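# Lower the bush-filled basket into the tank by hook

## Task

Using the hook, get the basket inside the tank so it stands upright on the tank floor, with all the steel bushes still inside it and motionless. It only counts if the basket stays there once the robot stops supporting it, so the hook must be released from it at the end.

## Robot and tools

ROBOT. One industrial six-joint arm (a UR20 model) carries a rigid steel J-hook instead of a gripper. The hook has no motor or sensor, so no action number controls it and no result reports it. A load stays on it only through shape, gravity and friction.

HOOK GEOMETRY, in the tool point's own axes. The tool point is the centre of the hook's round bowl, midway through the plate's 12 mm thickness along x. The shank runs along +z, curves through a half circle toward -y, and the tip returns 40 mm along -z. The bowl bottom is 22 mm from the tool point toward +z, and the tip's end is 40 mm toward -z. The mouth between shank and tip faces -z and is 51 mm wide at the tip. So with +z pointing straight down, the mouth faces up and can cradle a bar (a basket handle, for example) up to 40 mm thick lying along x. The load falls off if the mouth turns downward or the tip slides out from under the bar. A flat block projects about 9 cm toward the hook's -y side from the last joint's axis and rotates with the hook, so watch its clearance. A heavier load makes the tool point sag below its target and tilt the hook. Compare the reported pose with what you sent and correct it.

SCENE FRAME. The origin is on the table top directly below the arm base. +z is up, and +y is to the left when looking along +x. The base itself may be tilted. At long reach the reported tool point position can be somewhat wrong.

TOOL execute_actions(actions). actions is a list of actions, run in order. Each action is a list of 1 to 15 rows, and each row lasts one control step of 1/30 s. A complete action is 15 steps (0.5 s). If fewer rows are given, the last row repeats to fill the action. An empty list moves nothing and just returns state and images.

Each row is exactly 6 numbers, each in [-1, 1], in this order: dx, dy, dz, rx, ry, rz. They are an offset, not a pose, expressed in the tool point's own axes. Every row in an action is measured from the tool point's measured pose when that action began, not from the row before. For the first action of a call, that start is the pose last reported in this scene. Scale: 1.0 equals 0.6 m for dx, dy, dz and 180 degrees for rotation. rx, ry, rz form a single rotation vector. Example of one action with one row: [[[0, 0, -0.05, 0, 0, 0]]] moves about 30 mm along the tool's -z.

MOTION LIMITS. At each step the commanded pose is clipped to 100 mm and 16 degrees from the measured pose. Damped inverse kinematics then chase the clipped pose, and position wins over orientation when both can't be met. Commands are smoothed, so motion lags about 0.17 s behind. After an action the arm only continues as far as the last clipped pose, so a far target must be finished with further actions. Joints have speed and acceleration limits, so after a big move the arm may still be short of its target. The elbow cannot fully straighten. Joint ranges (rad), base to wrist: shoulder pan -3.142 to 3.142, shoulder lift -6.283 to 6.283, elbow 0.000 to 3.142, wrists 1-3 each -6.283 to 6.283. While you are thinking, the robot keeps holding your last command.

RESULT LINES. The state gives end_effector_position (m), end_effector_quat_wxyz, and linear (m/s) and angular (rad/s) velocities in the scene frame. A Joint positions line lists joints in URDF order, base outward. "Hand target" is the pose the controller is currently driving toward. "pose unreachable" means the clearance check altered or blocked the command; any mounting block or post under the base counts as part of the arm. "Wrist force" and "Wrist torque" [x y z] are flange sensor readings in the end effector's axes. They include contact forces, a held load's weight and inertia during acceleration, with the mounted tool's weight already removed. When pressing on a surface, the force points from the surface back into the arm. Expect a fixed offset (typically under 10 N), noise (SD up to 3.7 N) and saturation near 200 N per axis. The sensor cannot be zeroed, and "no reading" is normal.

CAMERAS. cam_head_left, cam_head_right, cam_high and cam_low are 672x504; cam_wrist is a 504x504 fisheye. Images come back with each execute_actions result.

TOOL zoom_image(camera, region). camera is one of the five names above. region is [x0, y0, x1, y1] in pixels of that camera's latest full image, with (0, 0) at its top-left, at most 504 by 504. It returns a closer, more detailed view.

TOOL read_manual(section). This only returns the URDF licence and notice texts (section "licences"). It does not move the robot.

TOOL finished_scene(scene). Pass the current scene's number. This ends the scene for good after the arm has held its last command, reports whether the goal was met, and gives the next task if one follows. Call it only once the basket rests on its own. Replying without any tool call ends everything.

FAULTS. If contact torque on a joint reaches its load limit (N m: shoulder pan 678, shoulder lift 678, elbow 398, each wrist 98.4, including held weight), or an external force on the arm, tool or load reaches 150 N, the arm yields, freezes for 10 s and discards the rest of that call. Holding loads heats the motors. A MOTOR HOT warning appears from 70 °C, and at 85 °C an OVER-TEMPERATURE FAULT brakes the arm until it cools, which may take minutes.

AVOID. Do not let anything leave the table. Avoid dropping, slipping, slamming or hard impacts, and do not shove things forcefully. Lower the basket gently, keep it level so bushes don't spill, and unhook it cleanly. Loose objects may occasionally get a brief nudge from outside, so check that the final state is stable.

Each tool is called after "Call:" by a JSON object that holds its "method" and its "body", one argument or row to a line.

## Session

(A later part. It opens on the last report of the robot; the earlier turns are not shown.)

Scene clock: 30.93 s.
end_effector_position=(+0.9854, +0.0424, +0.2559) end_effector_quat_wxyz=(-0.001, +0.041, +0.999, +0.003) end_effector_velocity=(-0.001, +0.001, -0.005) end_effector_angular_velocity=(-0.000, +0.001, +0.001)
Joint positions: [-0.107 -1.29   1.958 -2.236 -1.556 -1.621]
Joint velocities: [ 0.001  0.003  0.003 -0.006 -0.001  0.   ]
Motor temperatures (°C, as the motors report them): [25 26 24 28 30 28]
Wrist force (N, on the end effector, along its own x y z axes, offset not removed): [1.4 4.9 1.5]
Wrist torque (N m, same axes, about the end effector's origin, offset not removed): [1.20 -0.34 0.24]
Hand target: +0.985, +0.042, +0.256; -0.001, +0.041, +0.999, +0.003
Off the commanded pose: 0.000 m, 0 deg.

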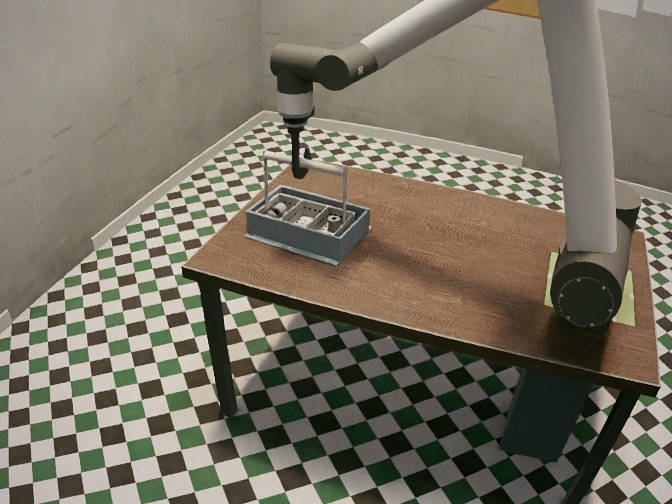

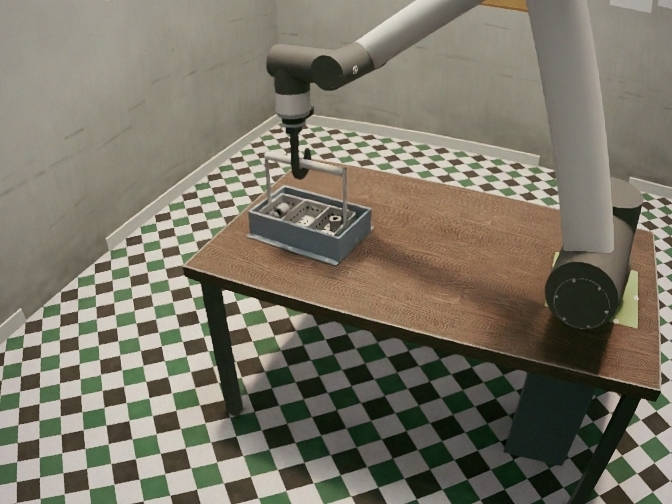

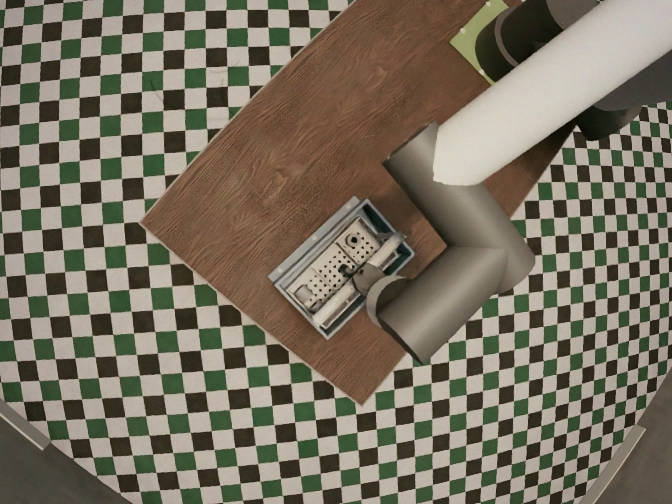

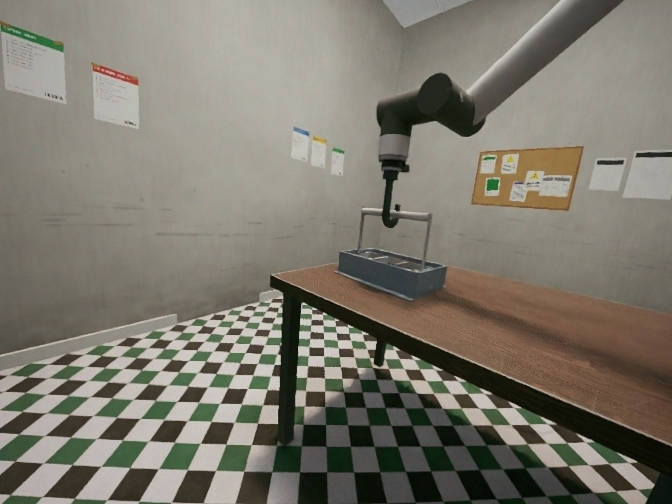

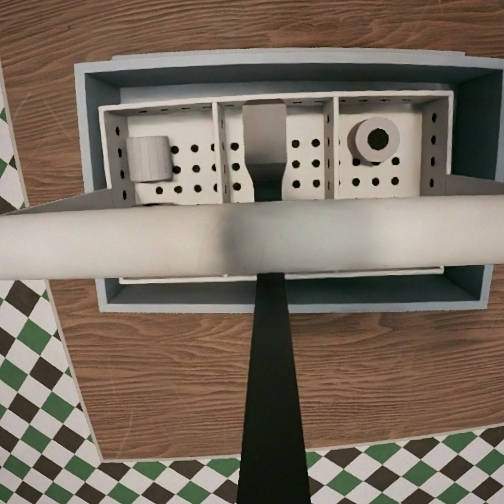

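Call:
{"method": "execute_actions", "body": {
  "actions": [
    [[0,0,0.005,0,0,0],[0,0,0.012,0,0,0],[0,0,0.021,0,0,0],[0,0,0.031,0,0,0],[0,0,0.042,0,0,0],[0,0,0.053,0,0,0],[0,0,0.064,0,0,0],[0,0,0.075,0,0,0],[0,0,0.085,0,0,0],[0,0,0.094,0,0,0],[0,0,0.102,0,0,0],[0,0,0.109,0,0,0],[0,0,0.114,0,0,0],[0,0,0.117,0,0,0],[0,0,0.118,0,0,0]]
  ]
}}

Call:
{"method": "zoom_image", "body": {
  "camera": "cam_low",
  "region": [320, 160, 470, 310]
}}

Scene clock: 31.77 s.
end_effector_position=(+0.9848, +0.0427, +0.1942) end_effector_quat_wxyz=(-0.001, +0.041, +0.999, +0.003) end_effector_velocity=(+0.003, +0.000, -0.103) end_effector_angular_velocity=(-0.000, -0.003, -0.000)
Joint positions: [-0.106 -1.24   1.995 -2.323 -1.556 -1.62 ]
Joint velocities: [ 0.002  0.092  0.054 -0.149 -0.     0.002]
Motor temperatures (°C, as the motors report them): [25 26 24 28 30 28]
Wrist force (N, on the end effector, along its own x y z axes, offset not removed): [4.3 2.4 7.9]
Wrist torque (N m, same axes, about the end effector's origin, offset not removed): [0.91 -0.89 0.09]
Hand target: +0.985, +0.043, +0.185; -0.001, +0.041, +0.999, +0.003
Off the commanded pose: 0.009 m, 0 deg.

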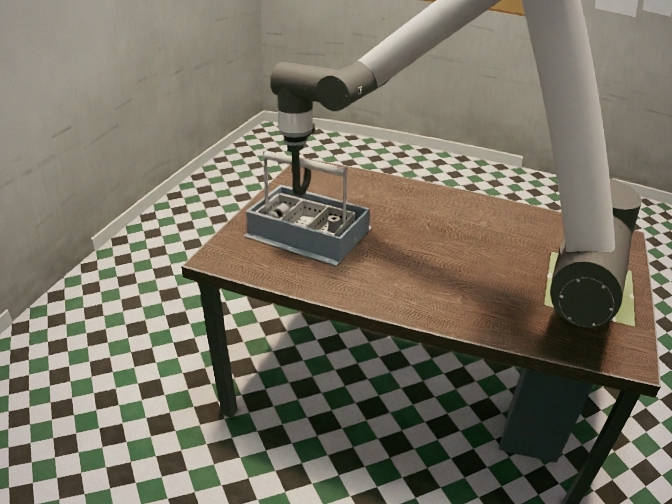

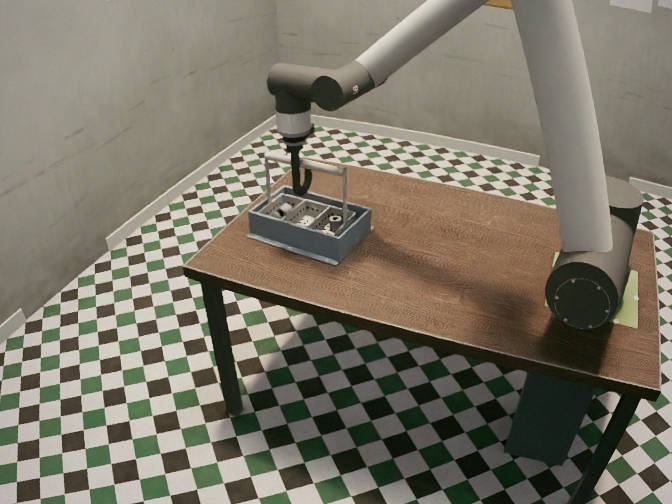

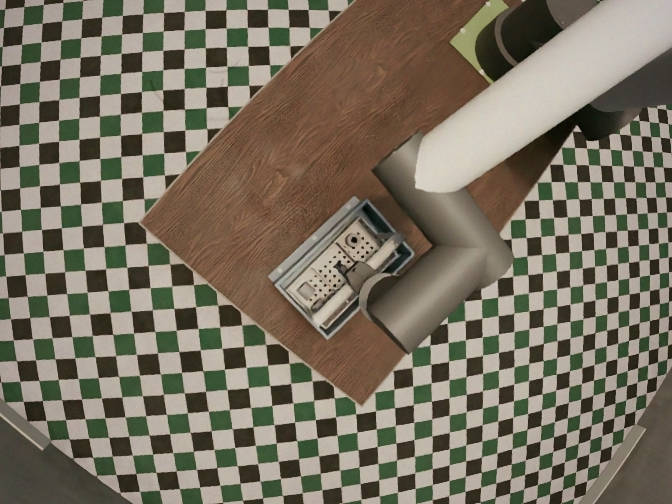

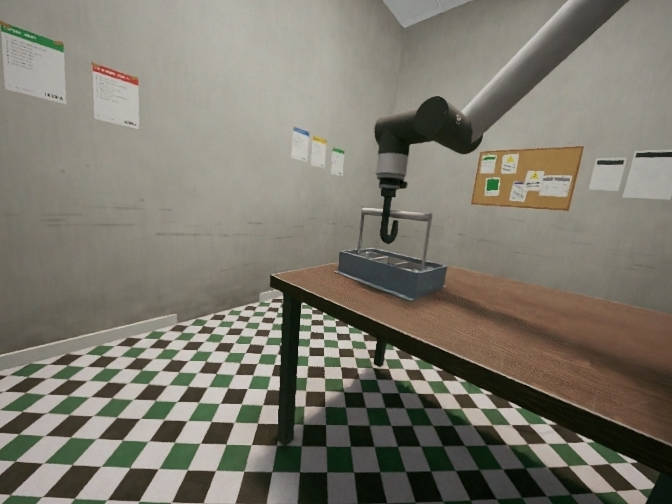

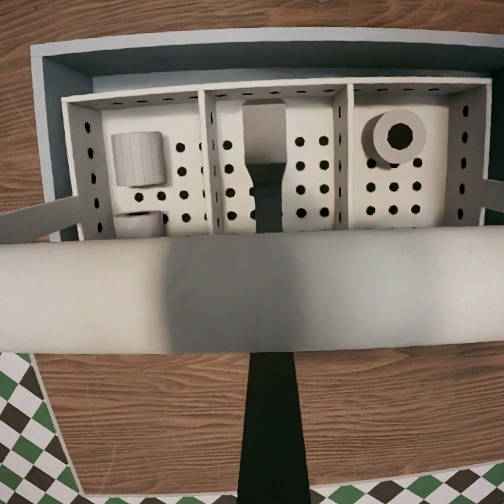

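Region (320, 160, 470, 310) of cam_low's 672x504 image, scaled by 3.360, with more detail than that image has.

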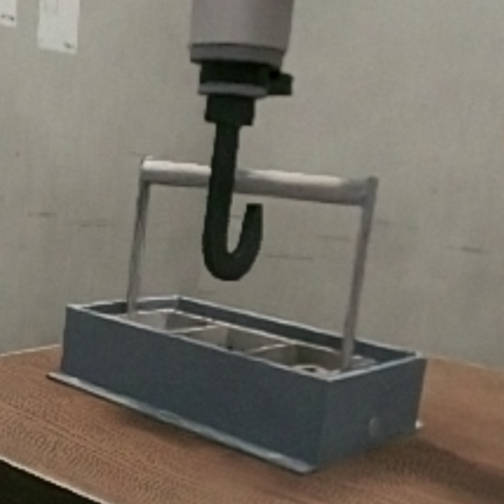

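Call:
{"method": "execute_actions", "body": {
  "actions": []
}}

Call:
{"method": "zoom_image", "body": {
  "camera": "cam_low",
  "region": [320, 160, 470, 310]
}}

Scene clock: 31.87 s.
end_effector_position=(+0.9850, +0.0427, +0.1878) end_effector_quat_wxyz=(-0.001, +0.041, +0.999, +0.003) end_effector_velocity=(-0.001, +0.000, -0.035) end_effector_angular_velocity=(+0.000, +0.001, -0.000)
Joint positions: [-0.106 -1.234  1.998 -2.332 -1.556 -1.62 ]
Joint velocities: [ 0.     0.03   0.02  -0.049  0.     0.001]
Motor temperatures (°C, as the motors report them): [25 26 24 28 30 28]
Wrist force (N, on the end effector, along its own x y z axes, offset not removed): [1.7 2.7 6.4]
Wrist torque (N m, same axes, about the end effector's origin, offset not removed): [0.94 -0.39 0.17]
Hand target: +0.985, +0.043, +0.185; -0.001, +0.041, +0.999, +0.003
Off the commanded pose: 0.003 m, 0 deg.

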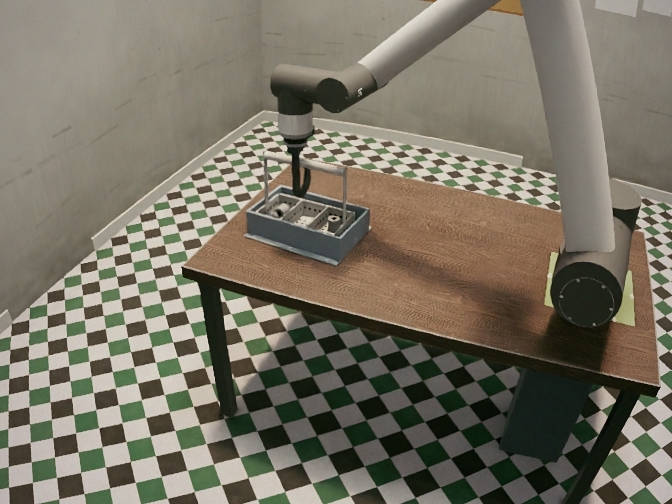

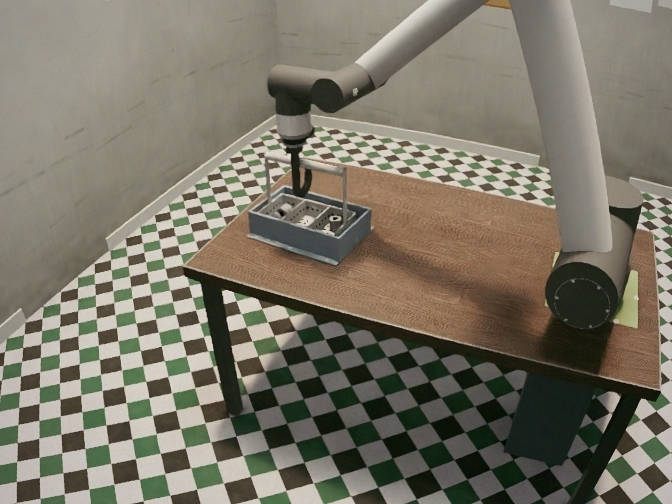

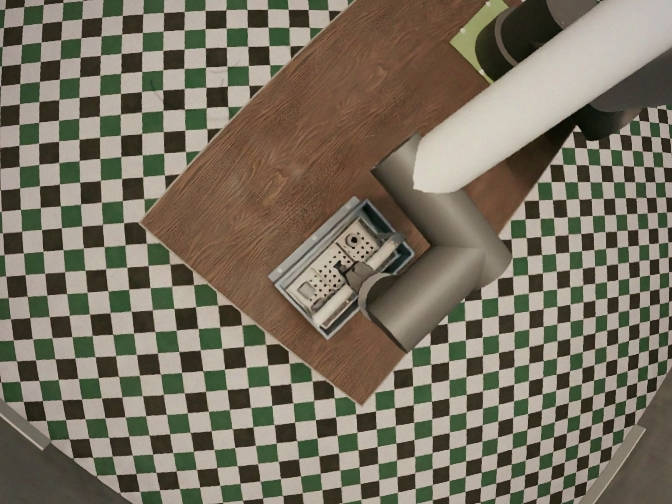

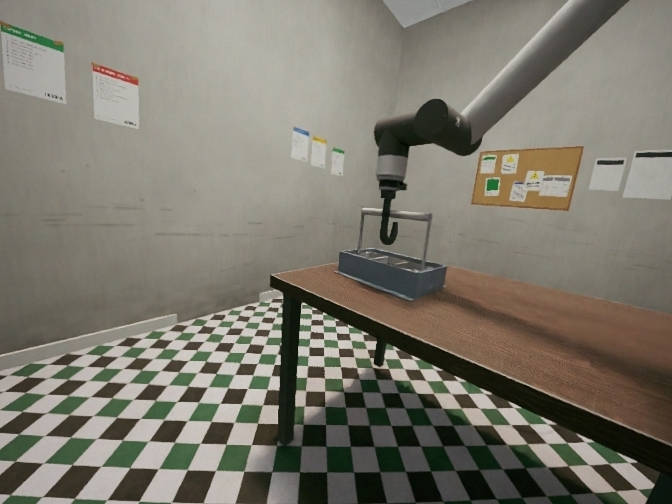

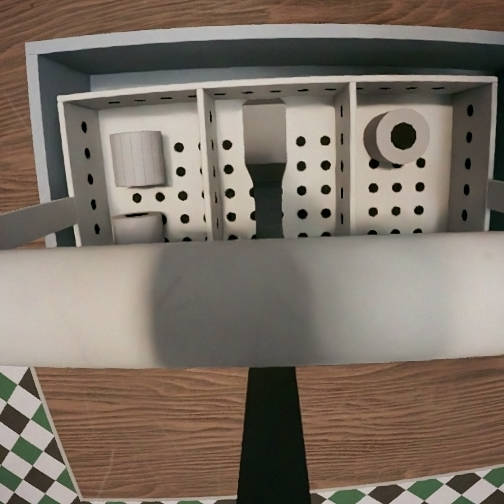

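Region (320, 160, 470, 310) of cam_low's 672x504 image, scaled by 3.360, with more detail than that image has.

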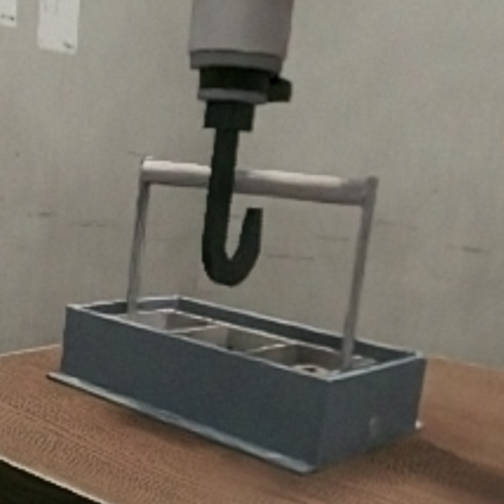

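Call:
{"method": "execute_actions", "body": {
  "actions": [
    [[0,0.012,0.004,0,0,0],[0,0.03,0.004,0,0,0],[0,0.052,0.004,0,0,0],[0,0.075,0.004,0,0,0],[0,0.098,0.004,0,0,0],[0,0.119,0.004,0,0,0],[0,0.136,0.004,0,0,0],[0,0.147,0.004,0,0,0],[0,0.153,0.004,0,0,0],[0,0.155,0.004,0,0,0],[0,0.155,0.004,0,0,0],[0,0.155,0.004,0,0,0],[0,0.157,-0.02,0,0,0],[0,0.16,-0.07,0,0,0],[0,0.165,-0.15,0,0,0]]
  ]
}}

Call:
{"method": "execute_actions", "body": {
  "actions": []
}}

Scene clock: 32.67 s.
end_effector_position=(+0.9927, +0.1338, +0.1976) end_effector_quat_wxyz=(-0.001, +0.040, +0.999, +0.003) end_effector_velocity=(+0.032, +0.056, +0.365) end_effector_angular_velocity=(-0.004, -0.056, -0.002)
Joint positions: [-0.013 -1.226  1.966 -2.311 -1.556 -1.528]
Joint velocities: [ 0.055 -0.284 -0.226  0.452 -0.002  0.057]
Motor temperatures (°C, as the motors report them): [25 26 24 28 30 28]
Wrist force (N, on the end effector, along its own x y z axes, offset not removed): [4.3 2.2 23.2]
Wrist torque (N m, same axes, about the end effector's origin, offset not removed): [1.37 -0.82 0.12]
Hand target: +0.992, +0.141, +0.275; +0.002, +0.041, +0.999, +0.003
Off the commanded pose: 0.081 m, 0 deg.

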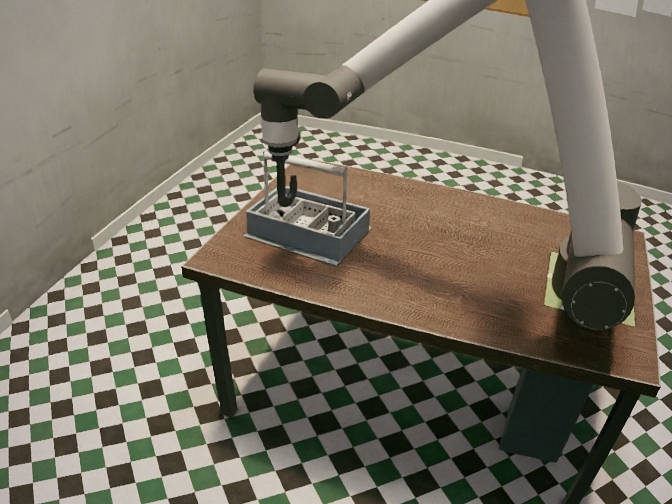

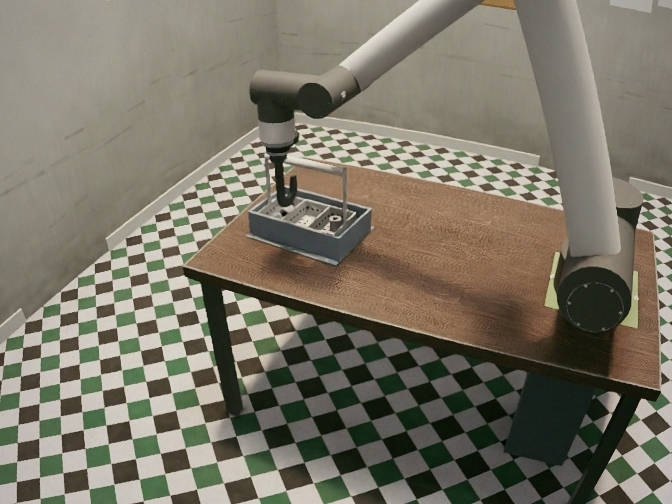

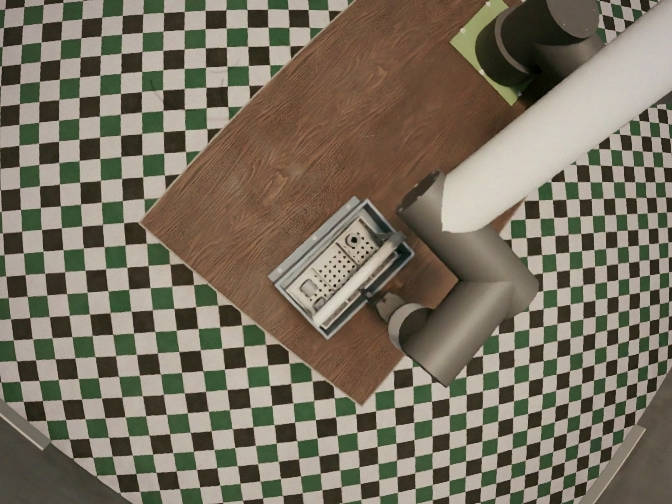

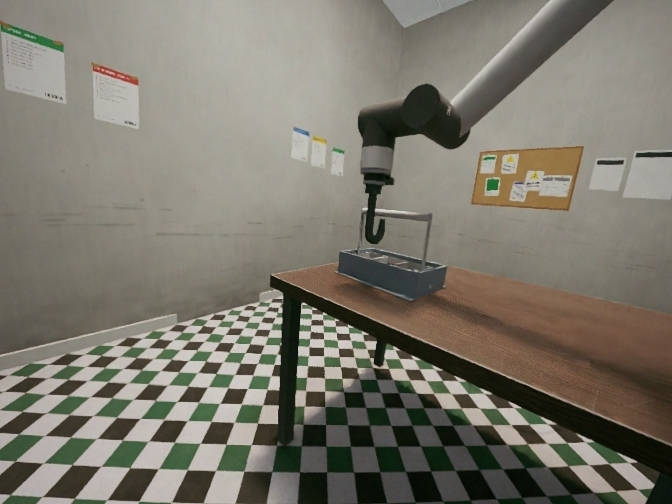

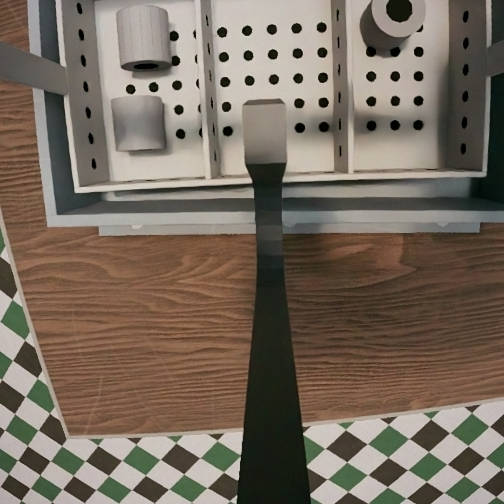

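Scene clock: 32.67 s.
end_effector_position=(+0.9927, +0.1338, +0.1976) end_effector_quat_wxyz=(-0.001, +0.040, +0.999, +0.003) end_effector_velocity=(+0.032, +0.056, +0.365) end_effector_angular_velocity=(-0.004, -0.056, -0.002)
Joint positions: [-0.013 -1.226  1.966 -2.311 -1.556 -1.528]
Joint velocities: [ 0.055 -0.284 -0.226  0.452 -0.002  0.057]
Motor temperatures (°C, as the motors report them): [25 26 24 28 30 28]
Wrist force (N, on the end effector, along its own x y z axes, offset not removed): [4.3 2.2 23.2]
Wrist torque (N m, same axes, about the end effector's origin, offset not removed): [1.37 -0.82 0.12]
Hand target: +0.992, +0.141, +0.275; +0.002, +0.041, +0.999, +0.003
Off the commanded pose: 0.081 m, 0 deg.

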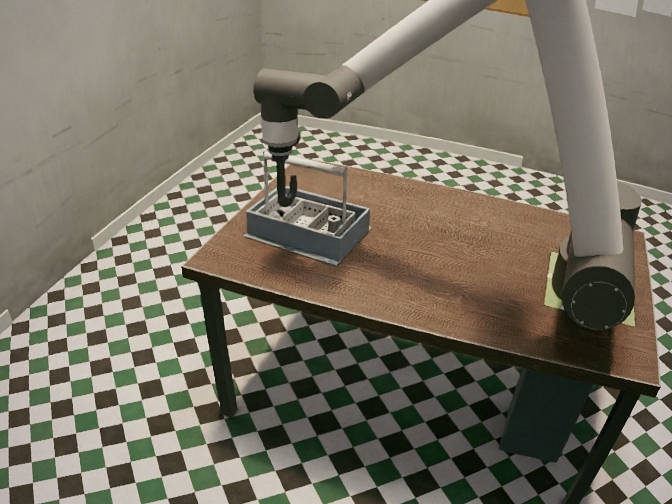

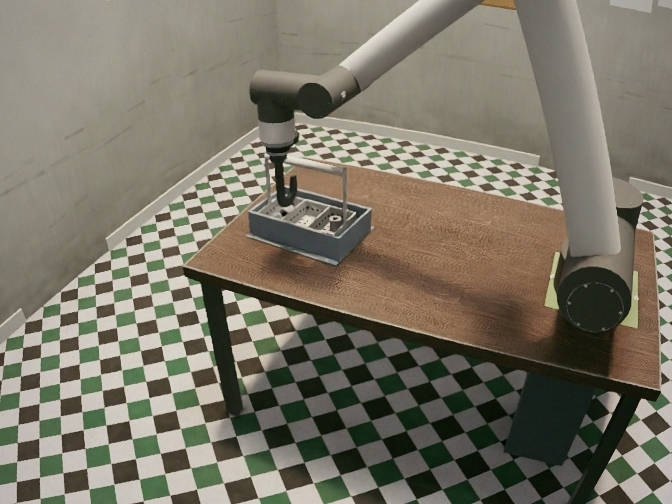

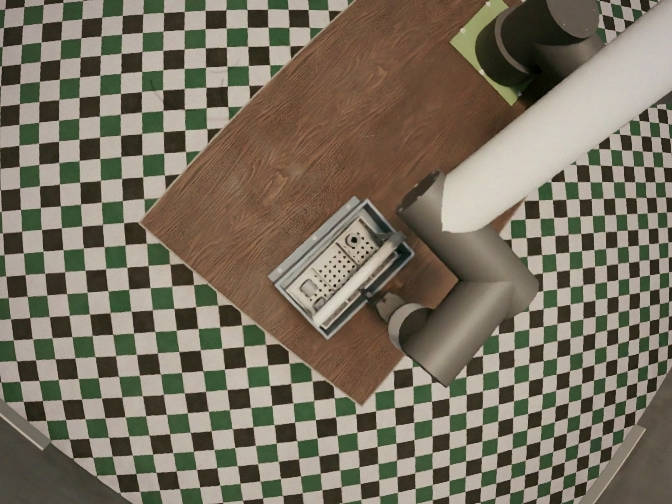

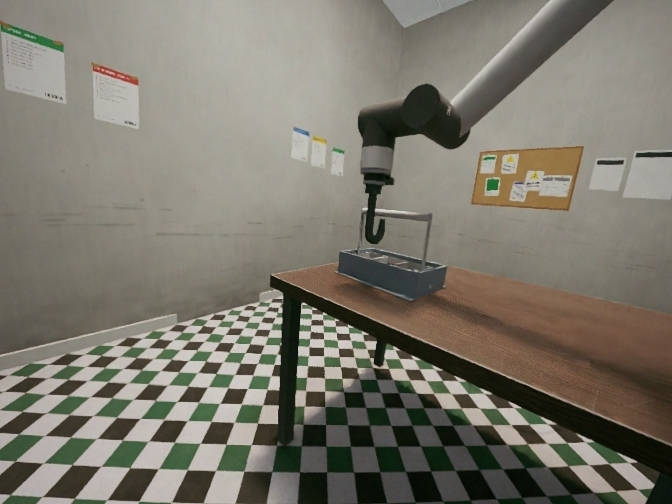

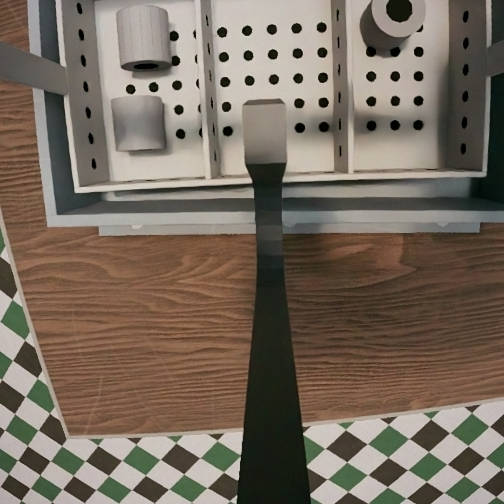

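Call:
{"method": "execute_actions", "body": {
  "actions": []
}}

Call:
{"method": "zoom_image", "body": {
  "camera": "cam_high",
  "region": [250, 180, 450, 350]
}}

Call:
{"method": "zoom_image", "body": {
  "camera": "cam_head_left",
  "region": [230, 130, 390, 270]
}}

Scene clock: 33.03 s.
end_effector_position=(+0.9917, +0.1409, +0.2743) end_effector_quat_wxyz=(+0.002, +0.041, +0.999, +0.003) end_effector_velocity=(-0.001, +0.002, +0.010) end_effector_angular_velocity=(+0.001, +0.000, +0.001)
Joint positions: [-0.006 -1.287  1.923 -2.21  -1.556 -1.521]
Joint velocities: [ 0.001 -0.009 -0.006  0.014  0.001  0.001]
Motor temperatures (°C, as the motors report them): [25 26 24 28 30 28]
Wrist force (N, on the end effector, along its own x y z axes, offset not removed): [3.7 0.4 2.4]
Wrist torque (N m, same axes, about the end effector's origin, offset not removed): [0.31 -0.75 0.25]
Hand target: +0.992, +0.141, +0.275; +0.002, +0.041, +0.999, +0.003
Off the commanded pose: 0.004 m, 0 deg.

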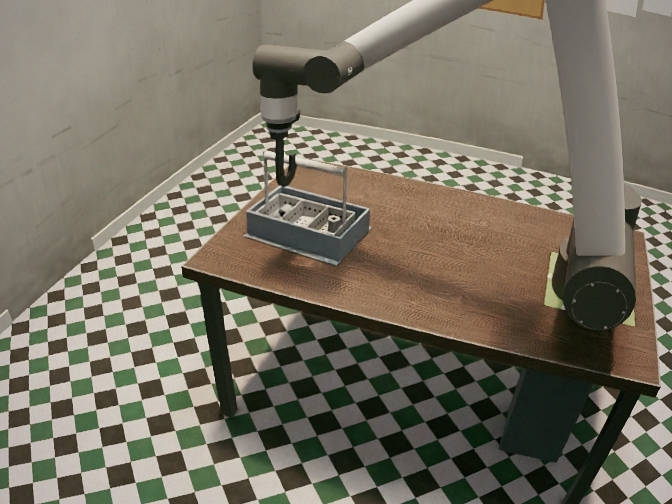

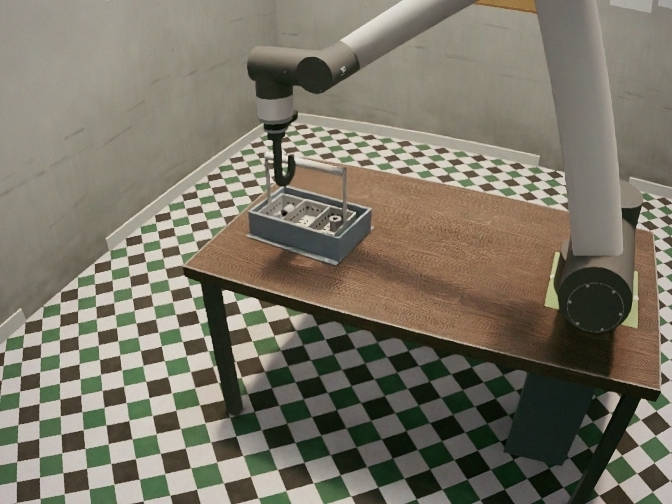

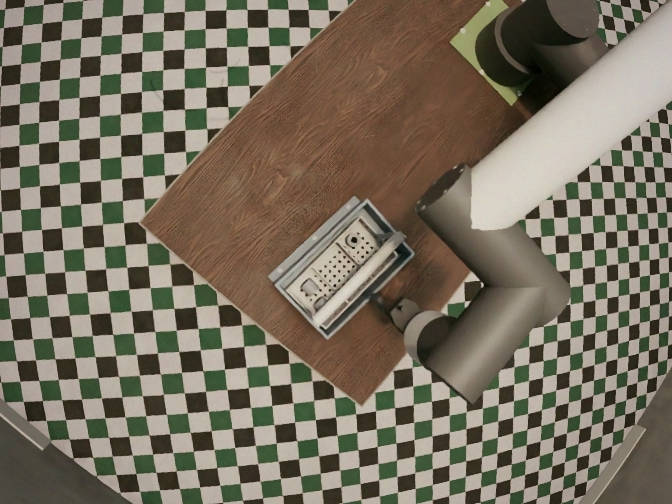

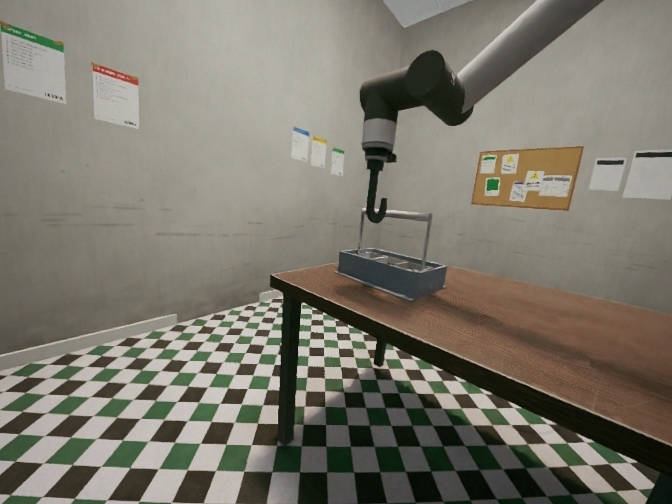

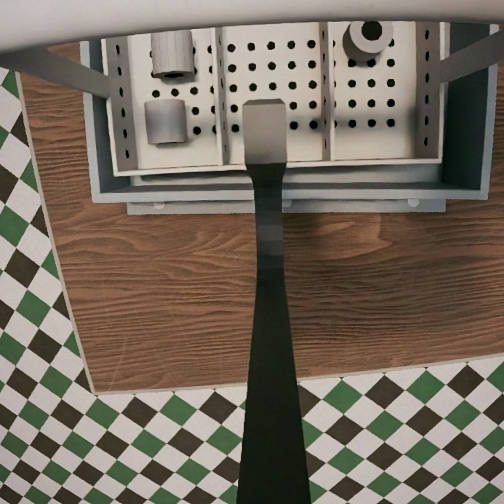

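Region (250, 180, 450, 350) of cam_high's 672x504 image, scaled by 2.520, with more detail than that image has; it fills the top 428 rows of this view, and the rest is white.

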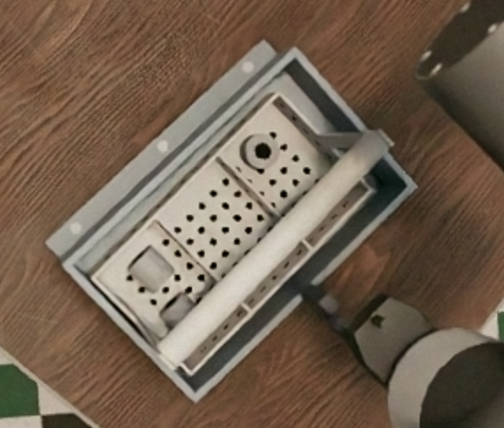

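Region (230, 130, 390, 270) of cam_head_left's 672x504 image, scaled by 3.150, with more detail than that image has; it fills the top 441 rows of this view, and the rest is white.

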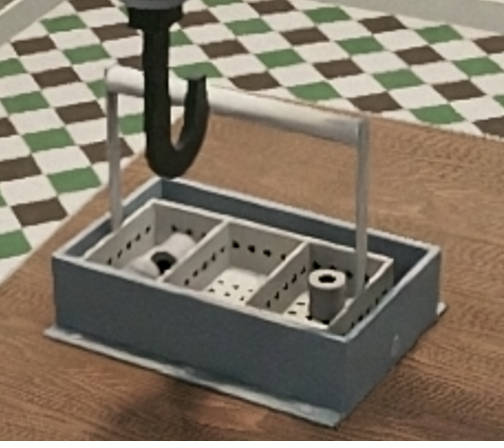

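Call:
{"method": "execute_actions", "body": {
  "actions": []
}}

Call:
{"method": "zoom_image", "body": {
  "camera": "cam_high",
  "region": [250, 180, 450, 350]
}}

Scene clock: 33.57 s.
end_effector_position=(+0.9917, +0.1410, +0.2752) end_effector_quat_wxyz=(+0.002, +0.041, +0.999, +0.003) end_effector_velocity=(-0.001, +0.001, -0.001) end_effector_angular_velocity=(-0.001, +0.002, +0.001)
Joint positions: [-0.006 -1.288  1.922 -2.209 -1.556 -1.521]
Joint velocities: [ 0.001  0.     0.001  0.    -0.001  0.   ]
Motor temperatures (°C, as the motors report them): [25 26 24 28 30 28]
Wrist force (N, on the end effector, along its own x y z axes, offset not removed): [4.5 1.1 3.1]
Wrist torque (N m, same axes, about the end effector's origin, offset not removed): [0.46 -0.94 0.10]
Hand target: +0.992, +0.141, +0.275; +0.002, +0.041, +0.999, +0.003
Off the commanded pose: 0.003 m, 0 deg.

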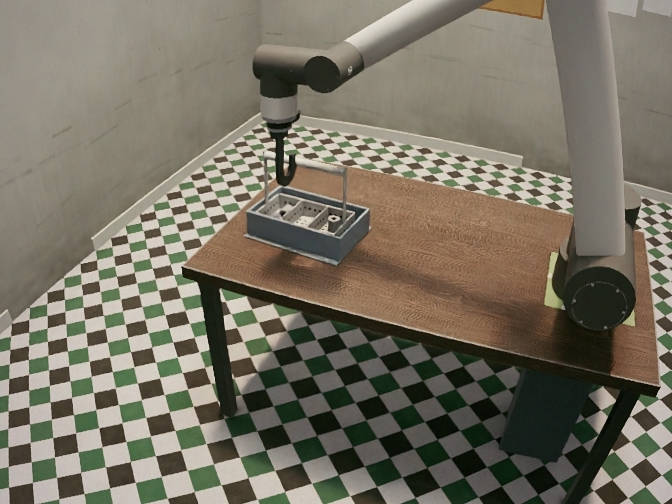

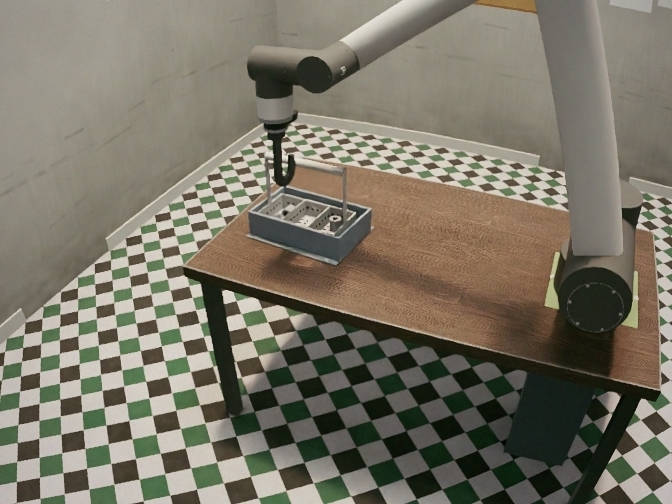

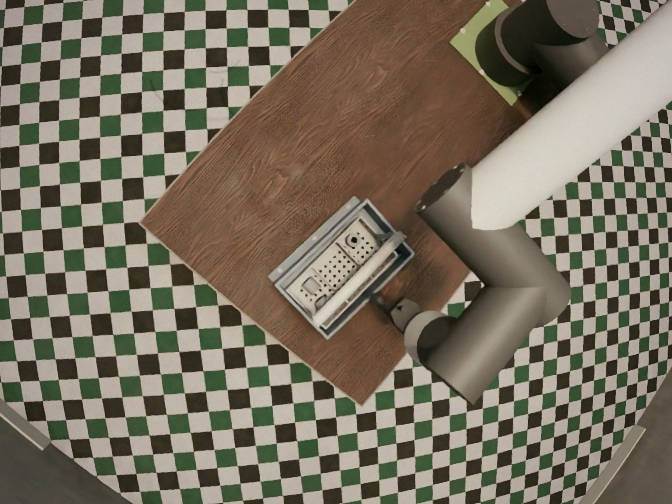

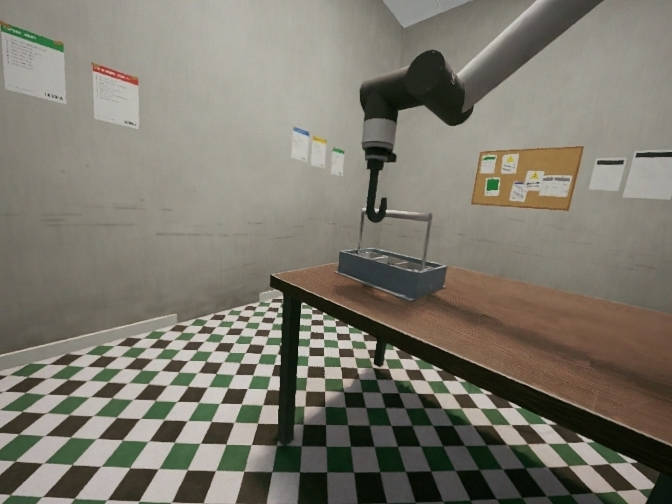

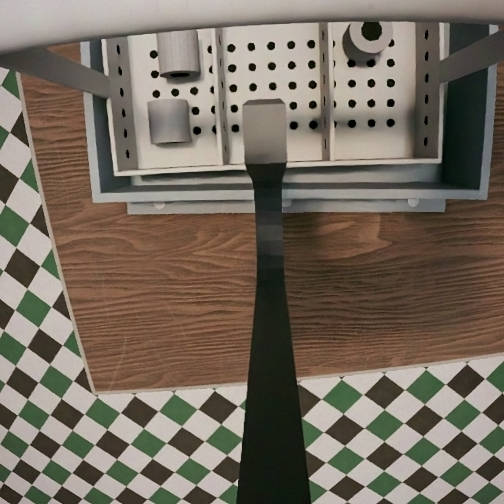

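Region (250, 180, 450, 350) of cam_high's 672x504 image, scaled by 2.520, with more detail than that image has; it fills the top 428 rows of this view, and the rest is white.

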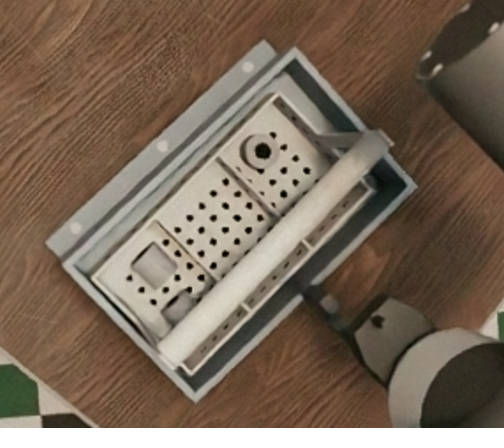

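Call:
{"method": "zoom_image", "body": {
  "camera": "cam_wrist",
  "region": [90, 0, 290, 200]
}}

Call:
{"method": "execute_actions", "body": {
  "actions": []
}}

Call:
{"method": "zoom_image", "body": {
  "camera": "cam_wrist",
  "region": [90, 0, 290, 200]
}}

Region (90, 0, 290, 200) of cam_wrist's 504x504 image, scaled by 2.520, with more detail than that image has.

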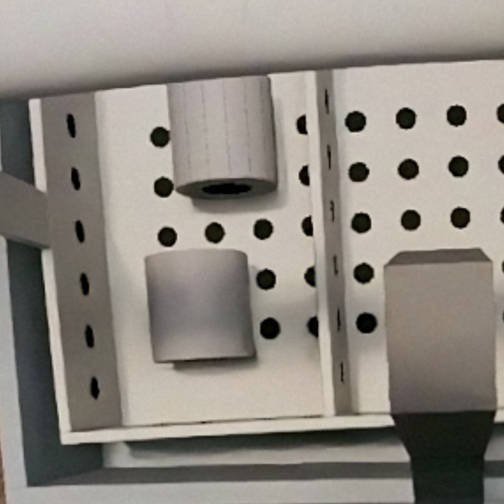

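Scene clock: 34.23 s.
end_effector_position=(+0.9917, +0.1410, +0.2753) end_effector_quat_wxyz=(+0.002, +0.041, +0.999, +0.003) end_effector_velocity=(+0.001, +0.000, +0.002) end_effector_angular_velocity=(+0.000, -0.003, -0.000)
Joint positions: [-0.006 -1.288  1.922 -2.209 -1.556 -1.521]
Joint velocities: [ 0.    -0.001 -0.002  0.     0.001  0.001]
Motor temperatures (°C, as the motors report them): [25 26 24 28 30 28]
Wrist force (N, on the end effector, along its own x y z axes, offset not removed): [2.5 2.3 5.8]
Wrist torque (N m, same axes, about the end effector's origin, offset not removed): [0.88 -0.56 0.13]
Hand target: +0.992, +0.141, +0.275; +0.002, +0.041, +0.999, +0.003
Off the commanded pose: 0.003 m, 0 deg.

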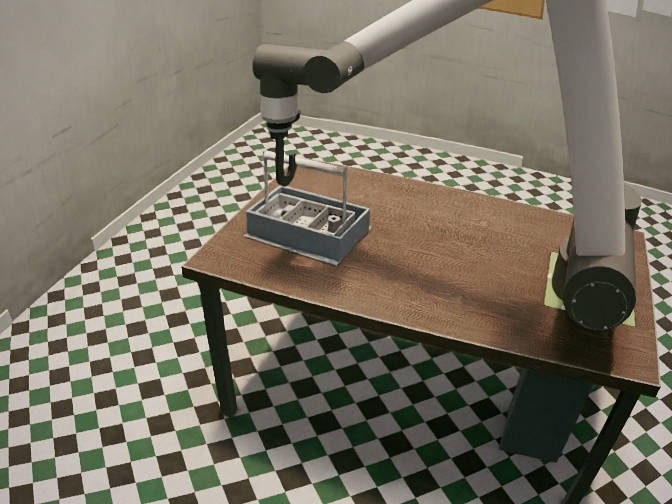

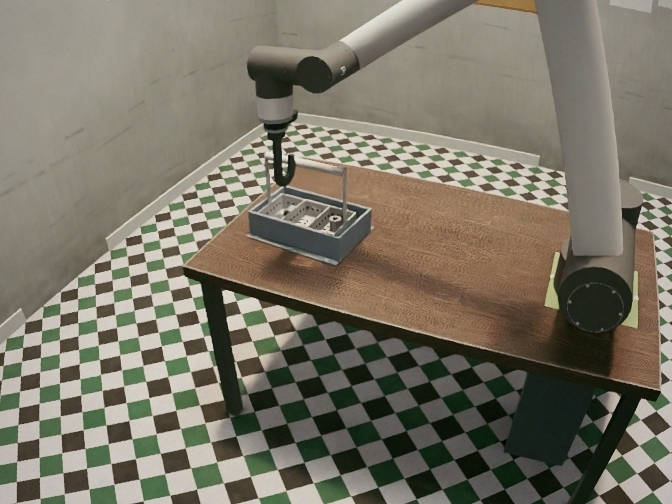

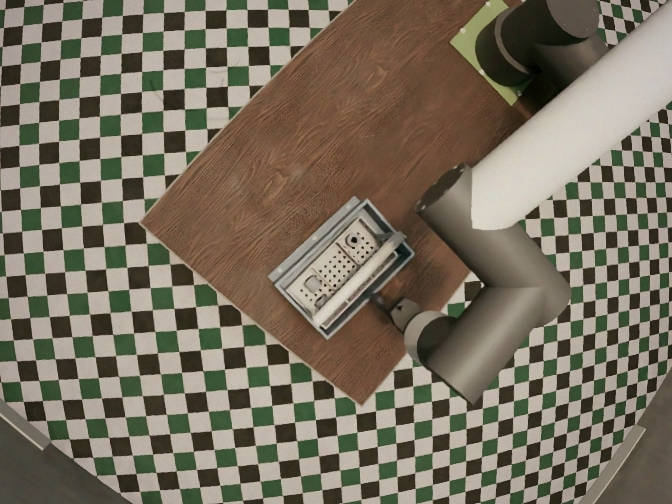

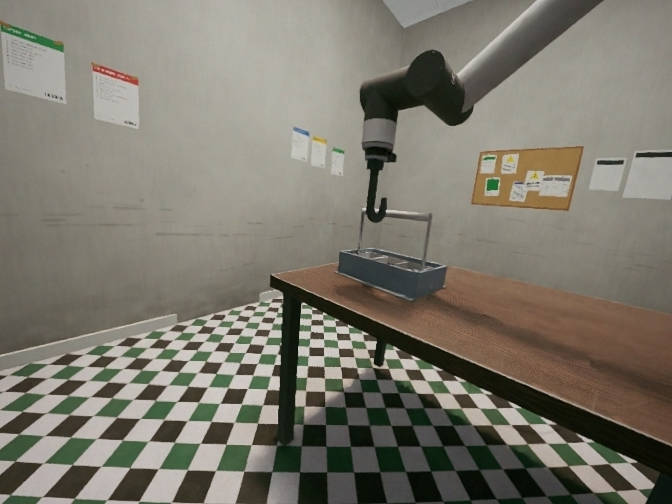

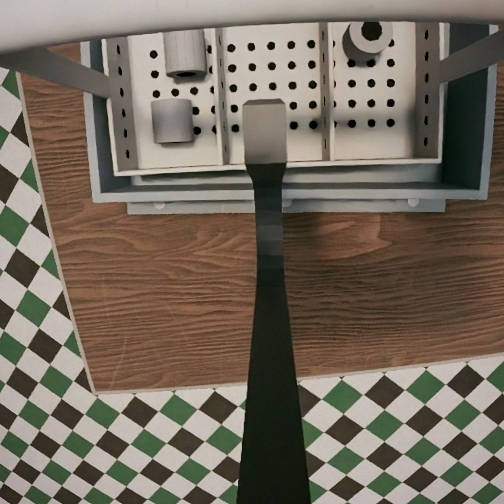

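Region (90, 0, 290, 200) of cam_wrist's 504x504 image, scaled by 2.520, with more detail than that image has.

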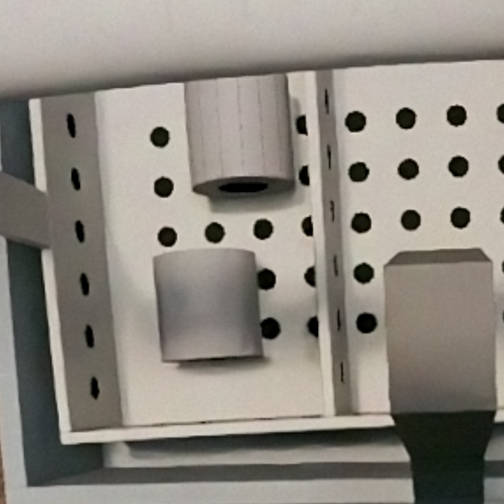

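Both lying bushes are still rolling slowly. The hook is clear, so I'll wait for them to stop.

Call:
{"method": "read_manual", "body": {
  "section": "licences"
}}

LICENCES. They cover this robot's URDF.
[1 of 1] The arm's joints, and its links' mass, mass centre and inertia: the package ur_description (Universal Robots A/S). BSD 3-Clause licence. The file has no copyright line.

Redistribution and use in source and binary forms, with or without
modification, are permitted provided that the following conditions are met:

   * Redistributions of source code must retain the above copyright
     notice, this list of conditions and the following disclaimer.

   * Redistributions in binary form must reproduce the above copyright
     notice, this list of conditions and the following disclaimer in the
     documentation and/or other materials provided with the distribution.

   * Neither the name of the copyright holder nor the names of its
     contributors may be used to endorse or promote products derived from
     this software without specific prior written permission.

THIS SOFTWARE IS PROVIDED BY THE COPYRIGHT HOLDERS AND CONTRIBUTORS "AS IS"
AND ANY EXPRESS OR IMPLIED WARRANTIES, INCLUDING, BUT NOT LIMITED TO, THE
IMPLIED WARRANTIES OF MERCHANTABILITY AND FITNESS FOR A PARTICULAR PURPOSE
ARE DISCLAIMED. IN NO EVENT SHALL THE COPYRIGHT HOLDER OR CONTRIBUTORS BE
LIABLE FOR ANY DIRECT, INDIRECT, INCIDENTAL, SPECIAL, EXEMPLARY, OR
CONSEQUENTIAL DAMAGES (INCLUDING, BUT NOT LIMITED TO, PROCUREMENT OF
SUBSTITUTE GOODS OR SERVICES; LOSS OF USE, DATA, OR PROFITS; OR BUSINESS
INTERRUPTION) HOWEVER CAUSED AND ON ANY THEORY OF LIABILITY, WHETHER IN
CONTRACT, STRICT LIABILITY, OR TORT (INCLUDING NEGLIGENCE OR OTHERWISE)
ARISING IN ANY WAY OUT OF THE USE OF THIS SOFTWARE, EVEN IF ADVISED OF THE
POSSIBILITY OF SUCH DAMAGE.


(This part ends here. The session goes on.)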